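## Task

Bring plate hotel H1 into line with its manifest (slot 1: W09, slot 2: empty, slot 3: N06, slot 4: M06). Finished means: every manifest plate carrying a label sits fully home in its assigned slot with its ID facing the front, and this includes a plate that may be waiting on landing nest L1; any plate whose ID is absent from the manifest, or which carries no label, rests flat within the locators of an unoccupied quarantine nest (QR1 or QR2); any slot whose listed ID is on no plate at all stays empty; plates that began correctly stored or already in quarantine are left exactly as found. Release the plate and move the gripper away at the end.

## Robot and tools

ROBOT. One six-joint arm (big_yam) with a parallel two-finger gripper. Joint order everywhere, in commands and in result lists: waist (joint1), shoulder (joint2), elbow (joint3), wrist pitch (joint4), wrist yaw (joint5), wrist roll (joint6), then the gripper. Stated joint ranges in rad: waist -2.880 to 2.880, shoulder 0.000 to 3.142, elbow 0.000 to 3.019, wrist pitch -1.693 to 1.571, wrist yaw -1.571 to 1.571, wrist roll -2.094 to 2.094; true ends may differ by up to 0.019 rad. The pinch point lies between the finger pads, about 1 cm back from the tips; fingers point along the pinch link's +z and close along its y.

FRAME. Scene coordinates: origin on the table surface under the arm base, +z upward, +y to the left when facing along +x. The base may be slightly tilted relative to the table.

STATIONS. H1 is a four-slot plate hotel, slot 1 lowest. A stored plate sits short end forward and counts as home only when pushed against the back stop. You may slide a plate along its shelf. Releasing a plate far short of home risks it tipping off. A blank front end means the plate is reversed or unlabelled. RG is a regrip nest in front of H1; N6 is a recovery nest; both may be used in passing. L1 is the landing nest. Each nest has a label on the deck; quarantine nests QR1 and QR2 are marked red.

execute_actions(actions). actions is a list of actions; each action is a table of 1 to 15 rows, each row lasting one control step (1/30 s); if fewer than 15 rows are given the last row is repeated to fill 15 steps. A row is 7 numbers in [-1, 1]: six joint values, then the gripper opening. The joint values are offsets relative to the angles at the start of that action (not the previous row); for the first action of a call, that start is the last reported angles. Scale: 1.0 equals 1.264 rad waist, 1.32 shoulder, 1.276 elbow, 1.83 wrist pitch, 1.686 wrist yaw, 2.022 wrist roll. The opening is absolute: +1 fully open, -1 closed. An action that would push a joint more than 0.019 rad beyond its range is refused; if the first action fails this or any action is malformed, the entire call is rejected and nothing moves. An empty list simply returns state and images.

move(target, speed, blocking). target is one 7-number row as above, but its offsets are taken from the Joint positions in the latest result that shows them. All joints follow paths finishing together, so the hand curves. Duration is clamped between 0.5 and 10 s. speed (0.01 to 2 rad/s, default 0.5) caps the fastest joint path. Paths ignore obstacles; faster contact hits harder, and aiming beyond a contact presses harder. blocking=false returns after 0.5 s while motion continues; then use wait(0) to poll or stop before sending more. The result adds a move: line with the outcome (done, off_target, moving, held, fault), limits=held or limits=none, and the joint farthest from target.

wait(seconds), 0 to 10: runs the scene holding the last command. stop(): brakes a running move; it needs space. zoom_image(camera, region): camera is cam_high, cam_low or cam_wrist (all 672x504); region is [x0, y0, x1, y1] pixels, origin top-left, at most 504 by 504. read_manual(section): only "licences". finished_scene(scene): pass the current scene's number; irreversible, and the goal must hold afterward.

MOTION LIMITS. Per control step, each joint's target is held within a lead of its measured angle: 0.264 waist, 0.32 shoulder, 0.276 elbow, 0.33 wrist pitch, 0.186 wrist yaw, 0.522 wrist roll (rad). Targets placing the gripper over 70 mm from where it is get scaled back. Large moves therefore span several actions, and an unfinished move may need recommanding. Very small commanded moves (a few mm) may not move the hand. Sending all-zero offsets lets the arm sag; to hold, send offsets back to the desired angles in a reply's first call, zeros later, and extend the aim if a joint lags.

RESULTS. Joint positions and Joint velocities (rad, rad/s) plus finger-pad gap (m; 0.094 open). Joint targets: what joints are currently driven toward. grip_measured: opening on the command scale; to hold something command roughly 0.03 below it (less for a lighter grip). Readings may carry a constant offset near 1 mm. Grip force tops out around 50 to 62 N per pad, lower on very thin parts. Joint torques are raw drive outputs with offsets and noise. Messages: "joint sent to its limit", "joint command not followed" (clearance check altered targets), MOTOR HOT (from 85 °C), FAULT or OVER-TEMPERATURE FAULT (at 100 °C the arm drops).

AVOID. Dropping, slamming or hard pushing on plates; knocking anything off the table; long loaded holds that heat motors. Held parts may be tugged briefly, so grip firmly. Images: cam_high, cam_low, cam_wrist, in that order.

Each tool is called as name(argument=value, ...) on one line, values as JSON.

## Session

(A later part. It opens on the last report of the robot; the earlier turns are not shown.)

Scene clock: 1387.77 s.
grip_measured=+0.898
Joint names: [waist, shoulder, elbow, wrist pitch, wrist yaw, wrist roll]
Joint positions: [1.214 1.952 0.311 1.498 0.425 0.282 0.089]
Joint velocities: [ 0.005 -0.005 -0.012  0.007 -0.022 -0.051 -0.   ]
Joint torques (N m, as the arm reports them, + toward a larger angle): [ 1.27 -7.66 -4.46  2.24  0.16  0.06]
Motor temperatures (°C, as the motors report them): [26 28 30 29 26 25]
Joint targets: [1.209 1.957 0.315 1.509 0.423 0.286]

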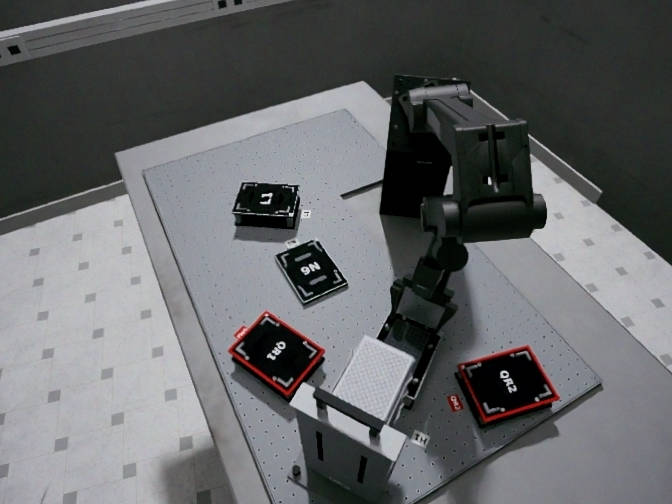

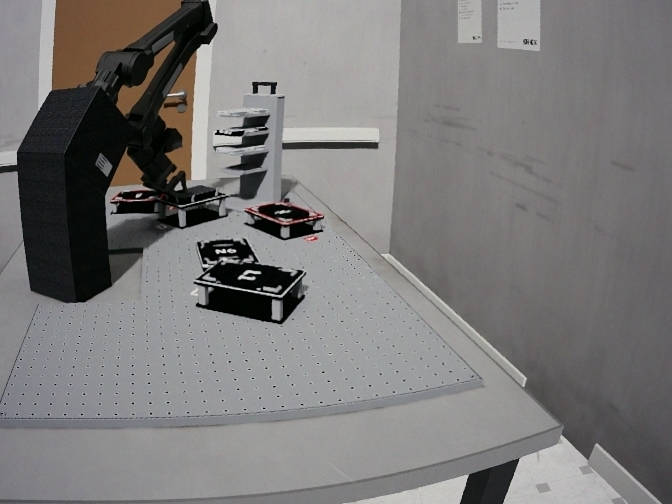

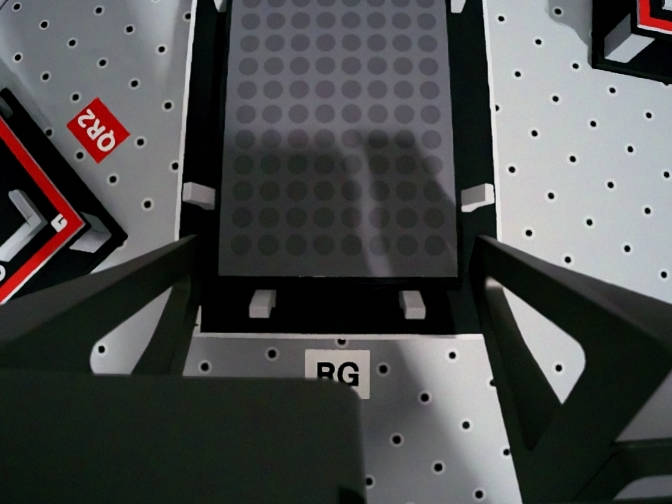

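execute_actions(actions=[[[0.002,-0.005,-0.012,0.0,0.0006,0.002,0.9],[0.0082,-0.0140,-0.0254,-0.0061,0.0021,0.002,0.9],[0.0086,-0.0181,-0.0276,-0.0076,0.0024,0.002,0.9],[0.0091,-0.0236,-0.0307,-0.0095,0.0028,0.002,0.9],[0.0097,-0.0303,-0.0344,-0.0119,0.0034,0.002,0.9],[0.0103,-0.0378,-0.0385,-0.0145,0.0039,0.002,0.9],[0.0111,-0.0459,-0.0430,-0.0174,0.0046,0.002,0.9],[0.0118,-0.0541,-0.0475,-0.0203,0.0052,0.002,0.9],[0.0126,-0.0622,-0.0520,-0.0232,0.0059,0.002,0.9],[0.0132,-0.0697,-0.0561,-0.0258,0.0065,0.002,0.9],[0.0138,-0.0764,-0.0598,-0.0282,0.0070,0.002,0.9],[0.0143,-0.0819,-0.0629,-0.0301,0.0074,0.002,0.9],[0.0147,-0.0860,-0.0651,-0.0316,0.0077,0.002,0.9],[0.0149,-0.0885,-0.0665,-0.0325,0.0079,0.002,0.9],[0.0150,-0.0894,-0.0670,-0.0328,0.0080,0.002,0.9]]])

Scene clock: 1473.80 s.
grip_measured=+0.898
Joint names: [waist, shoulder, elbow, wrist pitch, wrist yaw, wrist roll]
Joint positions: [1.222 1.846 0.261 1.452 0.436 0.282 0.089]
Joint velocities: [ 0.005 -0.132 -0.066 -0.046  0.007 -0.051  0.   ]
Joint torques (N m, as the arm reports them, + toward a larger angle): [ 2.88 -8.88 -6.96  1.47  0.3   0.1 ]
Motor temperatures (°C, as the motors report them): [26 28 30 29 26 25]
Joint targets: [1.233 1.833 0.225 1.438 0.438 0.286]

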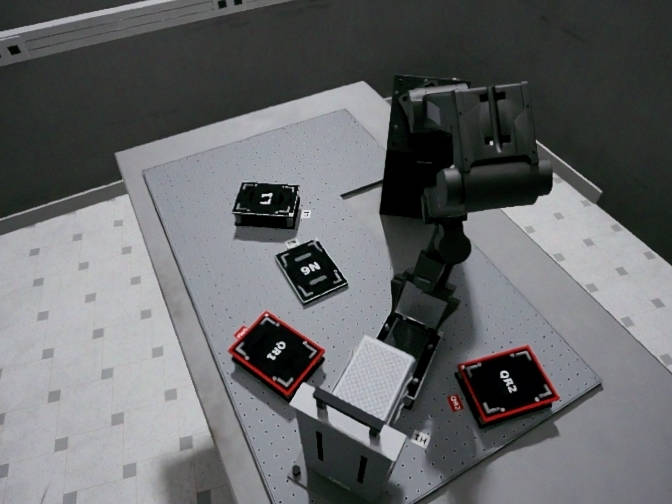

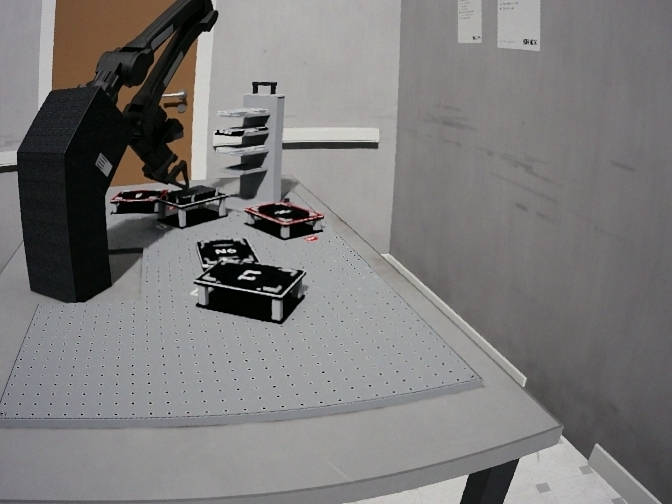

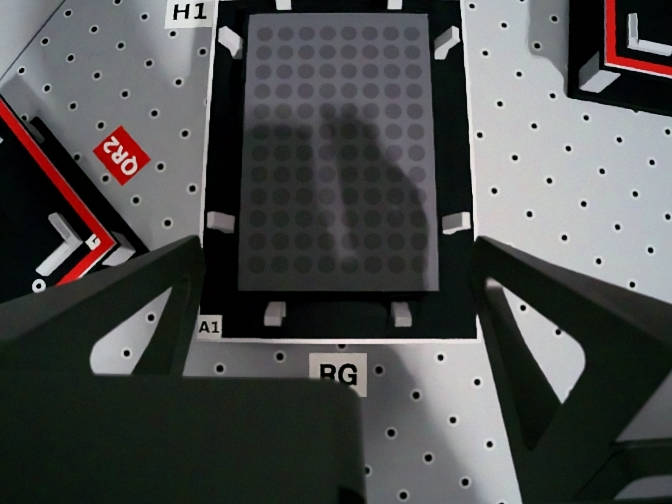

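move(target=[-0.0759,-0.3886,0.0306,-0.4377,-0.1091,0.0188,0.9], speed=1.0)

Scene clock: 1480.27 s.
grip_measured=+0.898
Joint names: [waist, shoulder, elbow, wrist pitch, wrist yaw, wrist roll]
Joint positions: [1.135 1.338 0.295 0.661 0.254 0.31  0.089]
Joint velocities: [-0.005  0.005 -0.017 -0.017 -0.007  0.051 -0.   ]
Joint torques (N m, as the arm reports them, + toward a larger angle): [ 0.02 -8.4  -0.47  0.95  0.11  0.13]
Motor temperatures (°C, as the motors report them): [26 28 30 29 26 25]
Joint targets: [1.126 1.333 0.300 0.651 0.252 0.320]
move: done; limits=none; farthest joint: the wrist pitch, 0.010 radians from its target (0.797 radians at the start)

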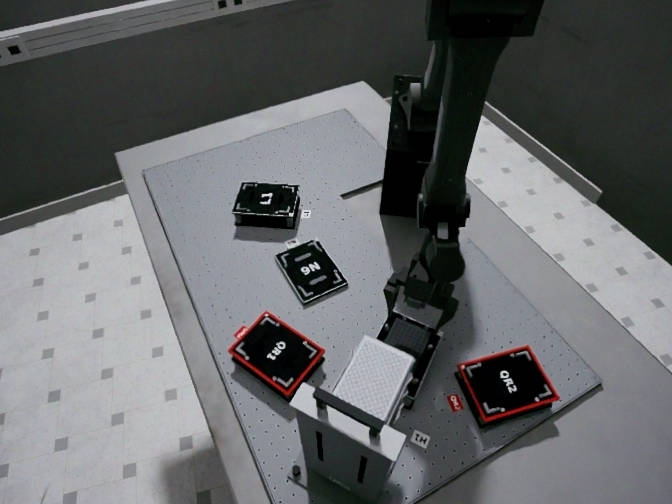

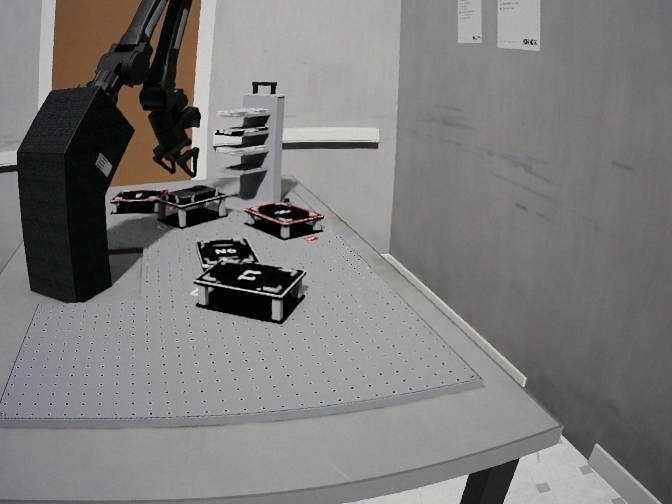

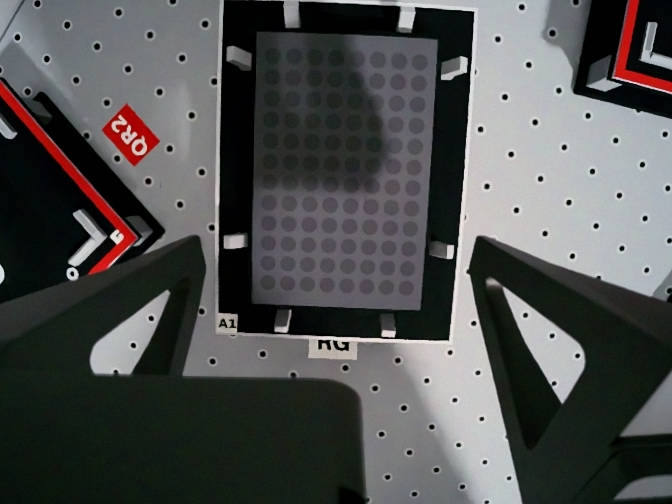

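move(target=[-0.0857,0.02515,0.17406,-0.23426,-0.10119,0.02784,0.92], speed=0.7)

zoom_image(camera="cam_wrist", region=[130, 0, 550, 400])

zoom_image(camera="cam_low", region=[130, 90, 290, 240])

Scene clock: 1493.13 s.
grip_measured=+0.918
Joint names: [waist, shoulder, elbow, wrist pitch, wrist yaw, wrist roll]
Joint positions: [1.034 1.36  0.512 0.242 0.086 0.356 0.09 ]
Joint velocities: [ 0.005  0.005 -0.007 -0.007 -0.022 -0.066 -0.   ]
Joint torques (N m, as the arm reports them, + toward a larger angle): [ 0.1  -8.76  0.81  0.55  0.04  0.11]
Motor temperatures (°C, as the motors report them): [26 28 30 29 26 25]
Joint targets: [1.027 1.371 0.517 0.232 0.084 0.366]
move: done; limits=none; farthest joint: the shoulder, 0.011 radians from its target (0.033 radians at the start)

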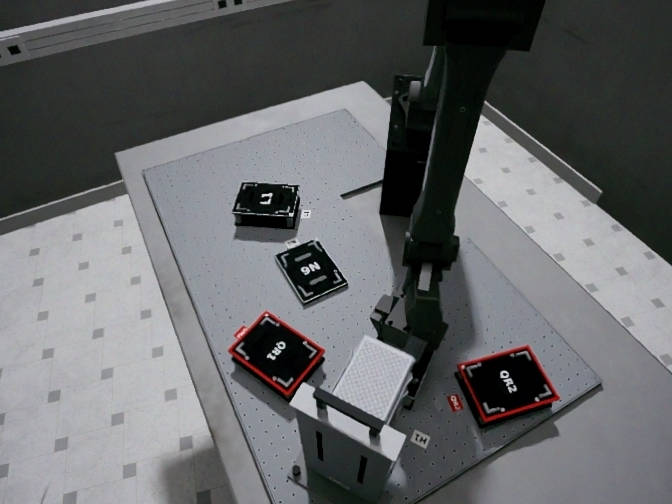

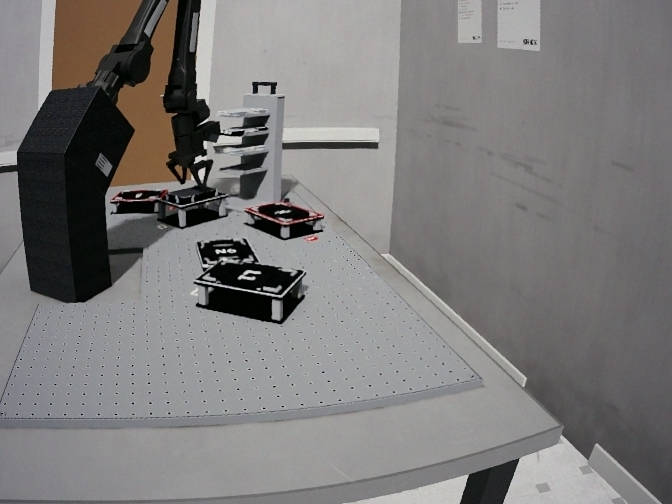

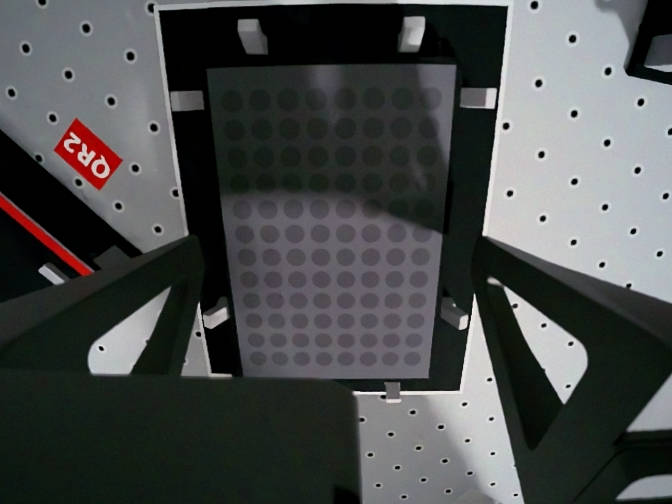

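Region (130, 0, 550, 400) of cam_wrist's 672x504 image, scaled by 1.200, with more detail than that image has; it fills the top 480 rows of this view, and the rest is white.

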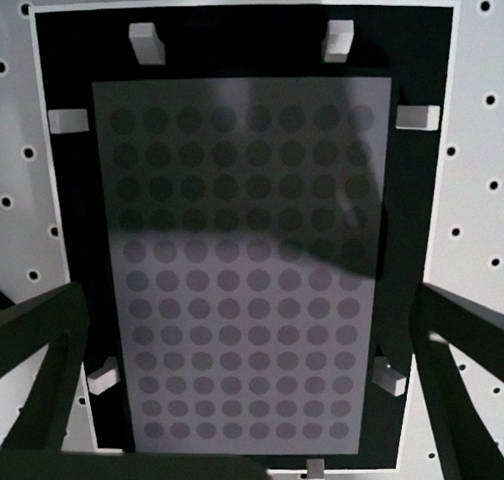

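Region (130, 90, 290, 240) of cam_low's 672x504 image, scaled by 3.150, with more detail than that image has; it fills the top 472 rows of this view, and the rest is white.

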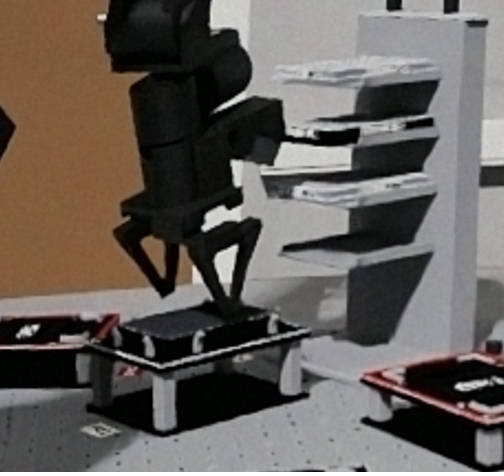

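execute_actions(actions=[[[0.0,0.0088,0.0048,0.0,-0.0015,0.0,0.92],[0.004,0.0103,0.0052,0.005,-0.0016,-0.004,0.92],[0.0073,0.0127,0.0057,0.0091,-0.0018,-0.0060,0.92],[0.0074,0.0160,0.0065,0.0109,-0.0019,-0.0068,0.92],[0.0075,0.0199,0.0074,0.0132,-0.0022,-0.0076,0.92],[0.0077,0.0243,0.0084,0.0156,-0.0024,-0.0084,0.92],[0.0078,0.0291,0.0095,0.0183,-0.0027,-0.0092,0.92],[0.0080,0.0340,0.0106,0.0211,-0.0030,-0.0100,0.92],[0.0081,0.0388,0.0117,0.0238,-0.0033,-0.0107,0.92],[0.0083,0.0432,0.0127,0.0263,-0.0035,-0.0112,0.92],[0.0084,0.0471,0.0136,0.0285,-0.0038,-0.0116,0.92],[0.0085,0.0504,0.0144,0.0303,-0.0039,-0.0118,0.92],[0.0086,0.0528,0.0149,0.0317,-0.0041,-0.0119,0.92],[0.0087,0.0543,0.0153,0.0325,-0.0042,-0.0119,0.92],[0.0087,0.0548,0.0154,0.0328,-0.0042,-0.0119,0.92]]])

wait(seconds=0.4)

zoom_image(camera="cam_wrist", region=[130, 0, 550, 400])

zoom_image(camera="cam_low", region=[140, 140, 260, 230])

Scene clock: 1520.10 s.
grip_measured=+0.918
Joint names: [waist, shoulder, elbow, wrist pitch, wrist yaw, wrist roll]
Joint positions: [1.035 1.421 0.522 0.284 0.081 0.344 0.09 ]
Joint velocities: [ 0.005  0.073  0.017  0.042 -0.081  0.022 -0.   ]
Joint torques (N m, as the arm reports them, + toward a larger angle): [ 1.12 -9.31  0.69  1.62  0.   -0.04]
Motor temperatures (°C, as the motors report them): [26 28 29 28 26 25]
Joint targets: [1.045 1.432 0.532 0.302 0.079 0.331]

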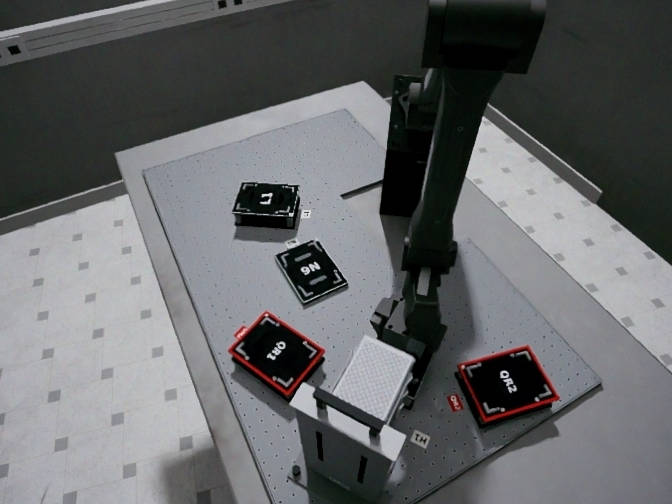

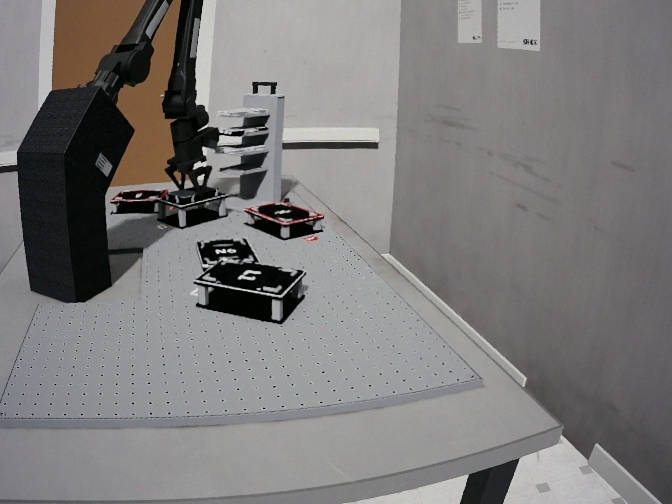

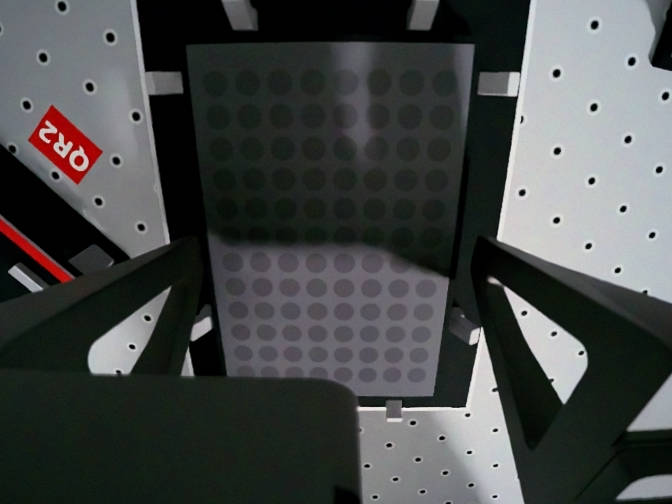

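Scene clock: 1520.50 s.
grip_measured=+0.918
Joint names: [waist, shoulder, elbow, wrist pitch, wrist yaw, wrist roll]
Joint positions: [1.035 1.424 0.522 0.288 0.081 0.342 0.09 ]
Joint velocities: [-0.005  0.015 -0.012  0.007  0.022 -0.066 -0.   ]
Joint torques (N m, as the arm reports them, + toward a larger angle): [ 1.18 -9.19  0.78  1.78  0.05 -0.04]
Motor temperatures (°C, as the motors report them): [26 28 29 28 26 25]
Joint targets: [1.046 1.432 0.532 0.302 0.079 0.332]
wait: 0.40 s; at rest by 0.27 s

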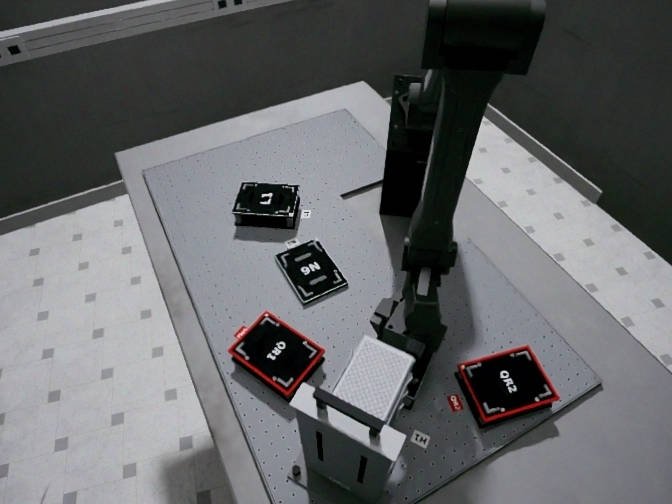

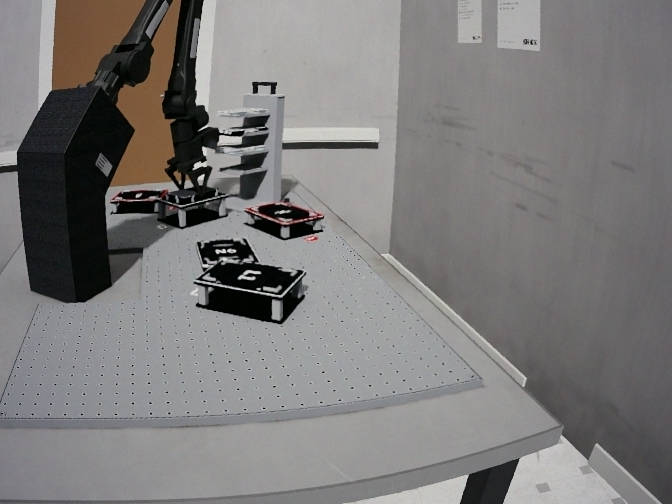

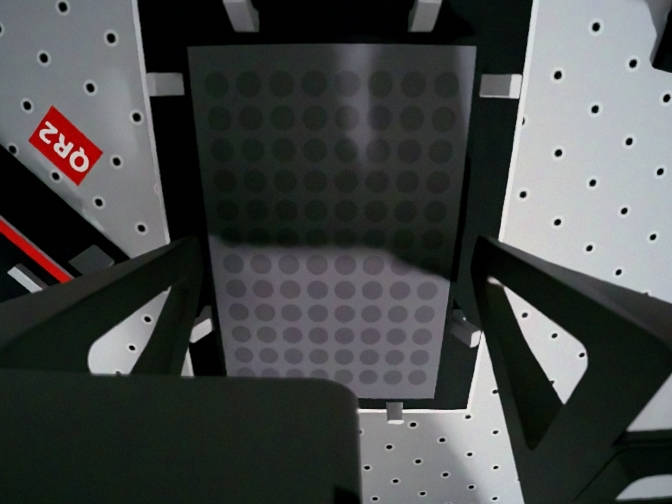

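Region (130, 0, 550, 400) of cam_wrist's 672x504 image, scaled by 1.200, with more detail than that image has; it fills the top 480 rows of this view, and the rest is white.

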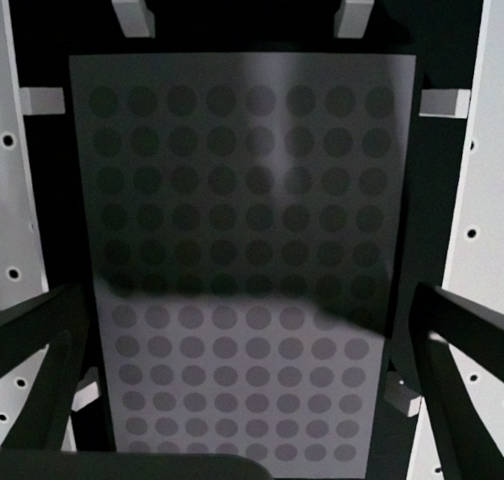

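Region (140, 140, 260, 230) of cam_low's 672x504 image, scaled by 4.200, with more detail than that image has; it fills the top 378 rows of this view, and the rest is white.

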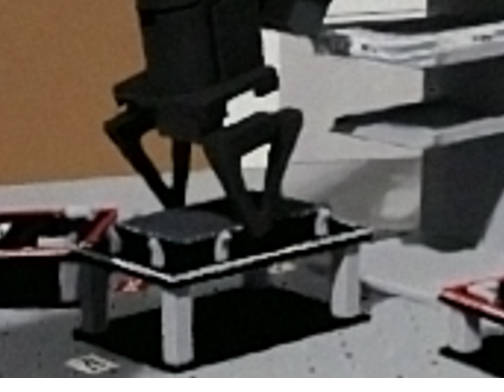

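execute_actions(actions=[])

Scene clock: 1545.33 s.
grip_measured=+0.918
Joint names: [waist, shoulder, elbow, wrist pitch, wrist yaw, wrist roll]
Joint positions: [1.035 1.424 0.522 0.288 0.081 0.342 0.09 ]
Joint velocities: [-0.005 -0.015 -0.027 -0.017 -0.037 -0.081 -0.   ]
Joint torques (N m, as the arm reports them, + toward a larger angle): [ 1.26 -9.25  0.58  1.63  0.01 -0.05]
Motor temperatures (°C, as the motors report them): [26 28 29 28 26 25]
Joint targets: [1.046 1.432 0.532 0.302 0.079 0.332]

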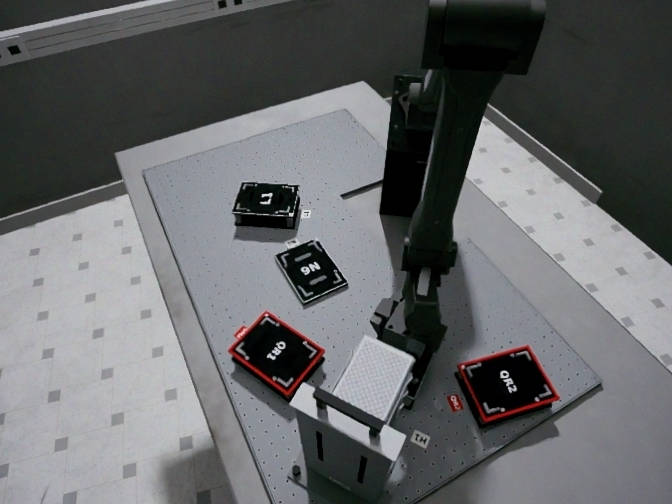

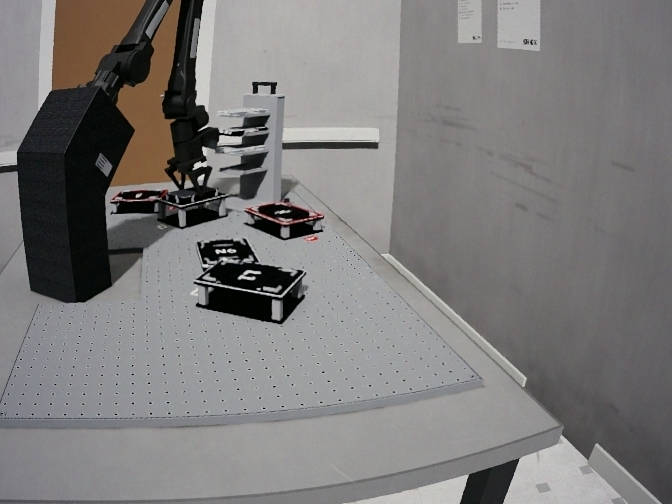

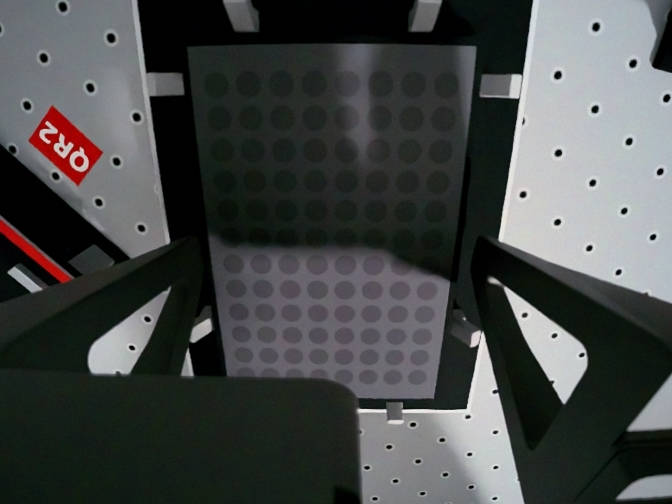

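execute_actions(actions=[[[0.0095,0.00606,0.00784,0.00765,-0.00119,-0.00495,0.92],[0.0103,0.00606,0.00784,0.00765,-0.00119,-0.00495,0.91],[0.0111,0.00606,0.00784,0.00765,-0.00119,-0.00495,0.90],[0.0119,0.00606,0.00784,0.00765,-0.00119,-0.00495,0.89],[0.0119,0.00606,0.00784,0.00765,-0.00119,-0.00495,0.88],[0.0119,0.00606,0.00784,0.00765,-0.00119,-0.00495,0.87],[0.0119,0.00606,0.00784,0.00765,-0.00119,-0.00495,0.86],[0.0119,0.00606,0.00784,0.00765,-0.00119,-0.00495,0.85],[0.0119,0.00606,0.00784,0.00765,-0.00119,-0.00495,0.84],[0.0119,0.00606,0.00784,0.00765,-0.00119,-0.00495,0.83],[0.0119,0.00606,0.00784,0.00765,-0.00119,-0.00495,0.82],[0.0119,0.00606,0.00784,0.00765,-0.00119,-0.00495,0.81],[0.0119,0.00606,0.00784,0.00765,-0.00119,-0.00495,0.80]]])

wait(seconds=0.4)

Scene clock: 1557.80 s.
grip_measured=+0.802
Joint names: [waist, shoulder, elbow, wrist pitch, wrist yaw, wrist roll]
Joint positions: [1.041 1.424 0.522 0.288 0.081 0.342 0.085]
Joint velocities: [ 0.005 -0.015 -0.012 -0.007  0.037 -0.037 -0.001]
Joint torques (N m, as the arm reports them, + toward a larger angle): [ 1.54 -9.14  0.73  1.63  0.06 -0.05]
Motor temperatures (°C, as the motors report them): [26 28 29 28 26 25]
Joint targets: [1.050 1.432 0.532 0.302 0.079 0.332]

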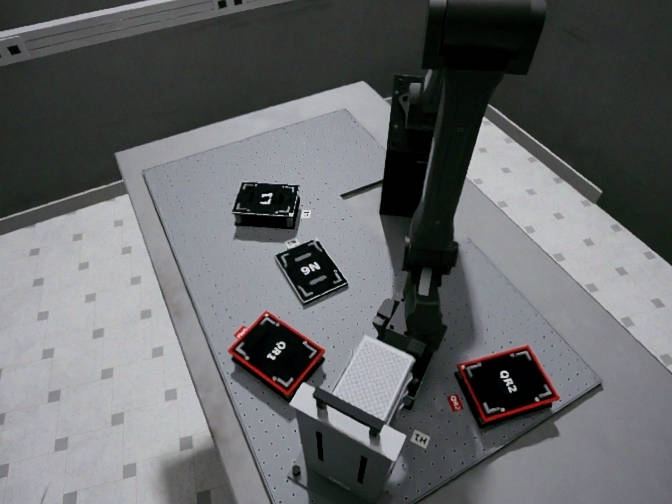

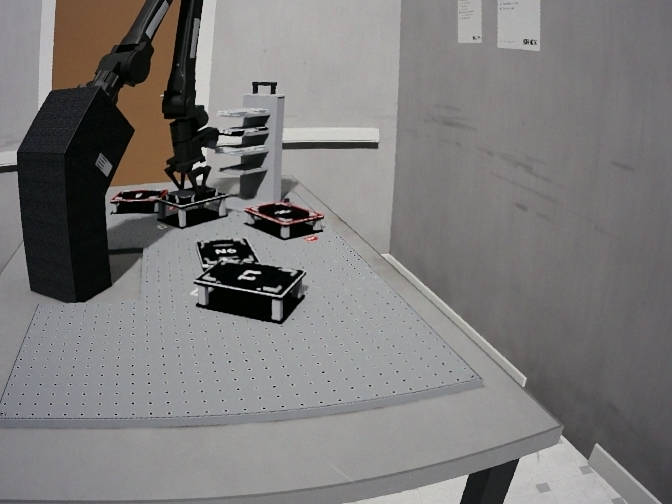

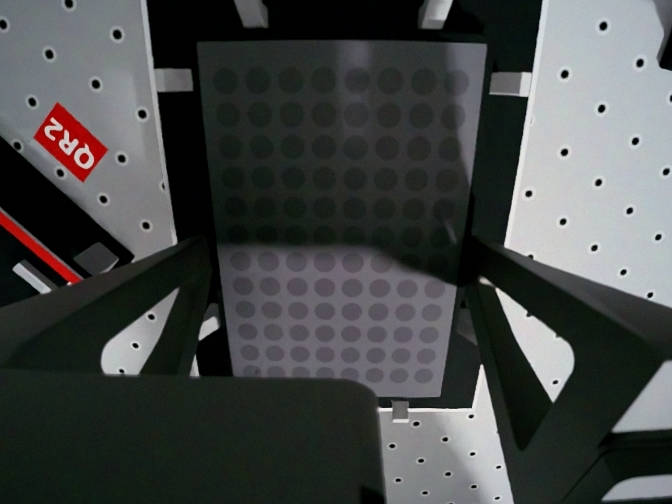

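Scene clock: 1558.20 s.
grip_measured=+0.802
Joint names: [waist, shoulder, elbow, wrist pitch, wrist yaw, wrist roll]
Joint positions: [1.041 1.424 0.522 0.288 0.081 0.342 0.085]
Joint velocities: [-0.005 -0.015  0.002 -0.007  0.037 -0.007  0.001]
Joint torques (N m, as the arm reports them, + toward a larger angle): [ 1.44 -9.08  0.69  1.72  0.02 -0.05]
Motor temperatures (°C, as the motors report them): [26 28 29 28 26 25]
Joint targets: [1.050 1.432 0.532 0.302 0.079 0.332]
wait: 0.40 s; at rest by 0.17 s

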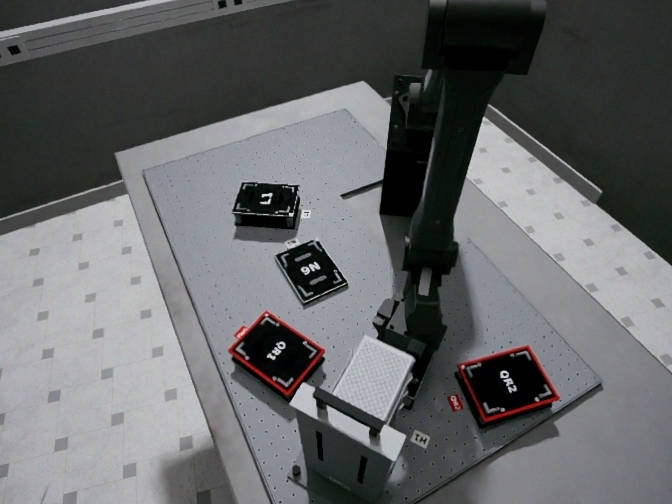

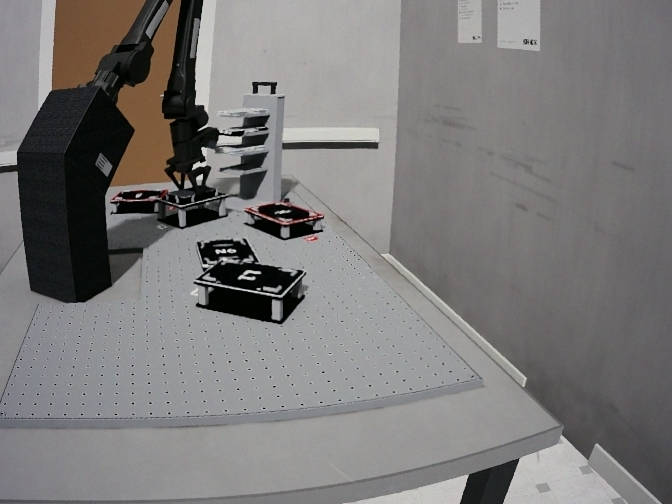

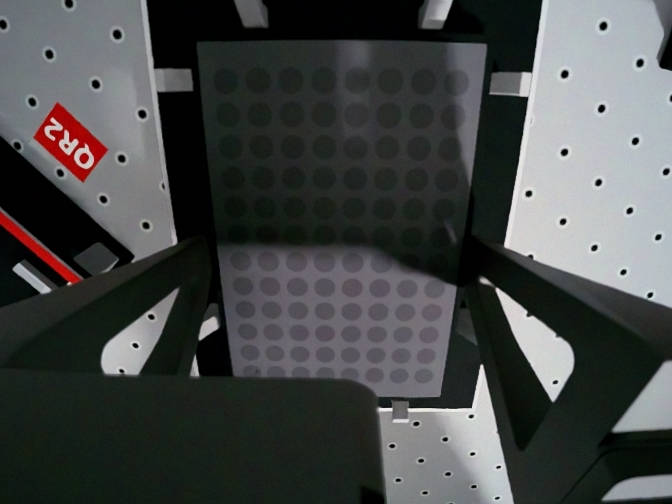

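execute_actions(actions=[[[0.004,0.00606,0.00784,0.00765,-0.00119,-0.00495,0.79],[0.002,0.00606,0.00784,0.00765,-0.00119,-0.00495,0.78],[0.0,0.00606,0.00784,0.00765,-0.00119,-0.00495,0.77],[0.0,0.00606,0.00784,0.00765,-0.00119,-0.00495,0.76],[0.0,0.00606,0.00784,0.00765,-0.00119,-0.00495,0.75],[0.0,0.00606,0.00784,0.00765,-0.00119,-0.00495,0.74],[0.0,0.00606,0.00784,0.00765,-0.00119,-0.00495,0.73],[0.0,0.00606,0.00784,0.00765,-0.00119,-0.00495,0.72],[0.0,0.00606,0.00784,0.00765,-0.00119,-0.00495,0.71],[0.0,0.00606,0.00784,0.00765,-0.00119,-0.00495,0.70],[0.0,0.00606,0.00784,0.00765,-0.00119,-0.00495,0.695],[0.0,0.00606,0.00784,0.00765,-0.00119,-0.00495,0.69]]])

wait(seconds=0.4)

Scene clock: 1567.87 s.
grip_measured=+0.705
Joint names: [waist, shoulder, elbow, wrist pitch, wrist yaw, wrist roll]
Joint positions: [1.041 1.424 0.522 0.288 0.082 0.341 0.08 ]
Joint velocities: [-0.005  0.024  0.002 -0.017 -0.066 -0.007 -0.001]
Joint torques (N m, as the arm reports them, + toward a larger angle): [ 0.75 -9.04  0.77  1.57  0.01 -0.06]
Motor temperatures (°C, as the motors report them): [26 28 29 28 26 25]
Joint targets: [1.041 1.432 0.532 0.302 0.079 0.332]

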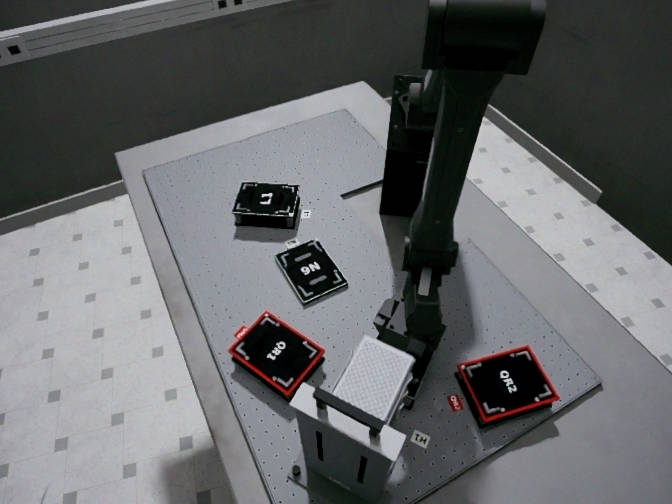

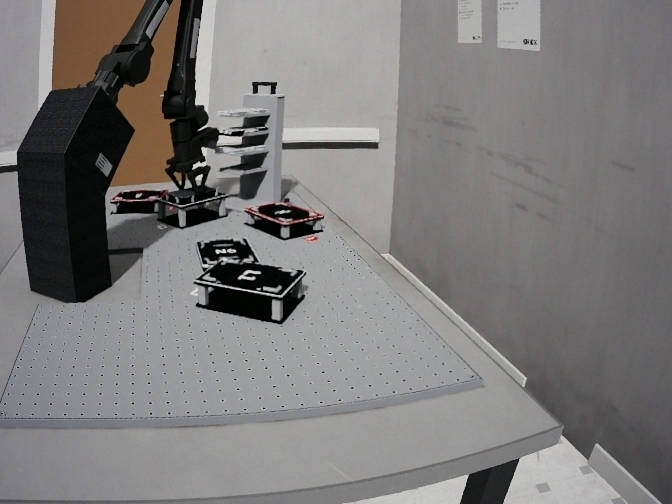

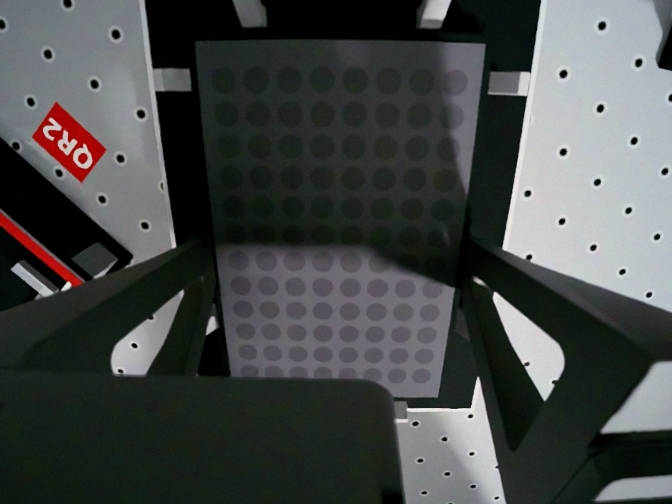

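Scene clock: 1568.27 s.
grip_measured=+0.705
Joint names: [waist, shoulder, elbow, wrist pitch, wrist yaw, wrist roll]
Joint positions: [1.041 1.424 0.522 0.288 0.082 0.341 0.08 ]
Joint velocities: [-0.005 -0.005 -0.007  0.007 -0.007 -0.066 -0.001]
Joint torques (N m, as the arm reports them, + toward a larger angle): [ 0.62 -9.07  0.82  1.58  0.   -0.01]
Motor temperatures (°C, as the motors report them): [26 28 29 28 26 25]
Joint targets: [1.041 1.432 0.532 0.302 0.079 0.332]
wait: 0.40 s; at rest by 0.17 s

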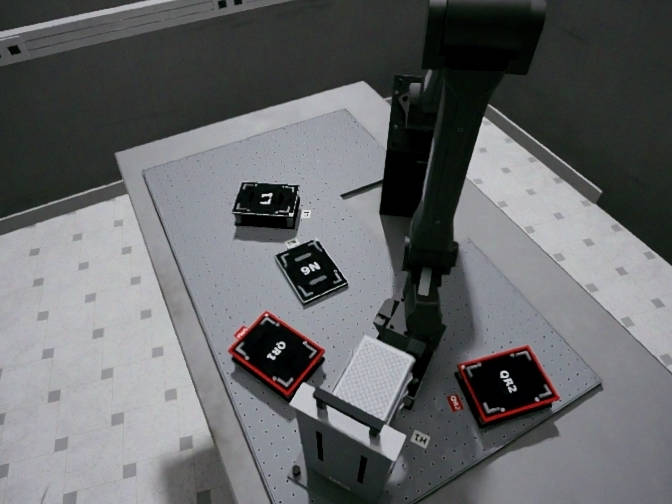

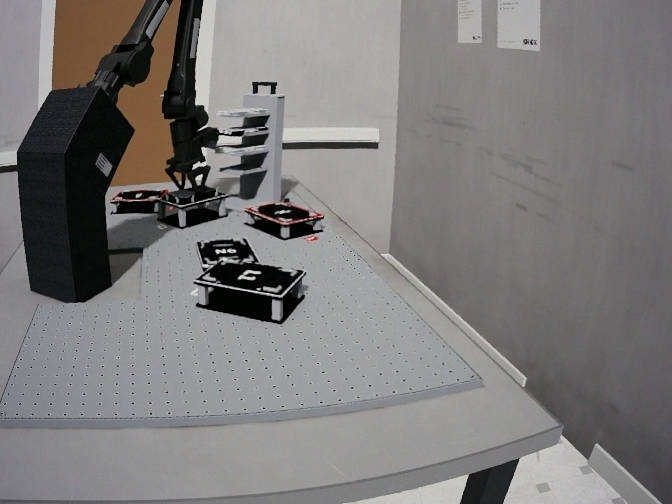

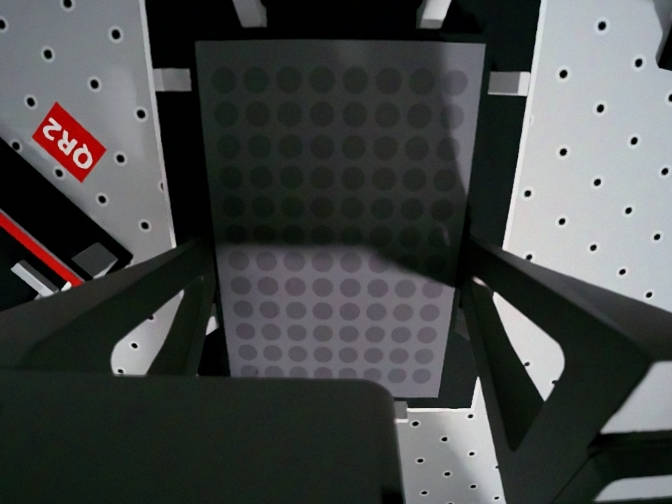

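execute_actions(actions=[[[0.0,0.00606,0.00784,0.00765,-0.00178,-0.00445,0.685],[0.0,0.00606,0.00784,0.00765,-0.00178,-0.00445,0.68],[0.0,0.00606,0.00784,0.00765,-0.00178,-0.00445,0.675],[0.0,0.00606,0.00784,0.00765,-0.00178,-0.00445,0.67],[0.0,0.00606,0.00784,0.00765,-0.00178,-0.00445,0.665],[0.0,0.00606,0.00784,0.00765,-0.00178,-0.00445,0.66],[0.0,0.00606,0.00784,0.00765,-0.00178,-0.00445,0.655],[0.0,0.00606,0.00784,0.00765,-0.00178,-0.00445,0.65],[0.0,0.00606,0.00784,0.00765,-0.00178,-0.00445,0.645]]])

zoom_image(camera="cam_wrist", region=[140, 0, 540, 420])

Scene clock: 1631.57 s.
grip_measured=+0.691
Joint names: [waist, shoulder, elbow, wrist pitch, wrist yaw, wrist roll]
Joint positions: [1.041 1.424 0.522 0.288 0.082 0.341 0.079]
Joint velocities: [-0.024  0.015 -0.007  0.002 -0.007 -0.037  0.   ]
Joint torques (N m, as the arm reports them, + toward a larger angle): [ 0.46 -9.27  0.76  1.73 -0.01 -0.04]
Motor temperatures (°C, as the motors report them): [26 28 29 28 26 25]
Joint targets: [1.041 1.432 0.532 0.302 0.079 0.332]

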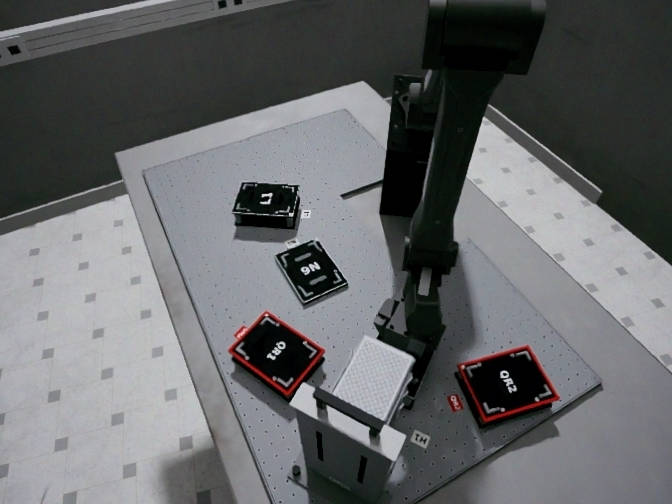

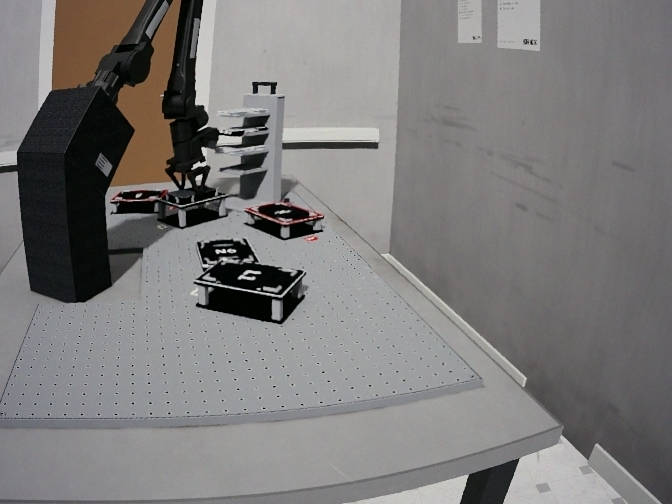

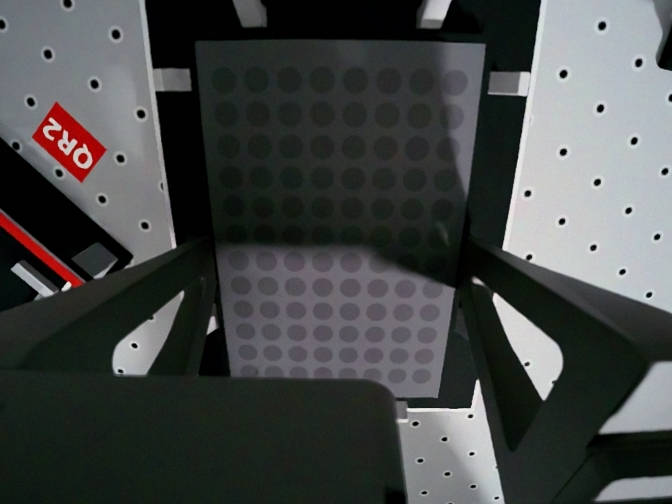

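Region (140, 0, 540, 420) of cam_wrist's 672x504 image, scaled by 1.200, with more detail than that image has; it fills the left 480 columns of this view, and the rest is white.

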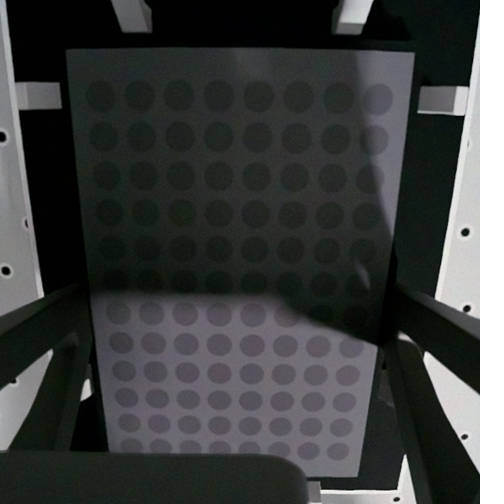

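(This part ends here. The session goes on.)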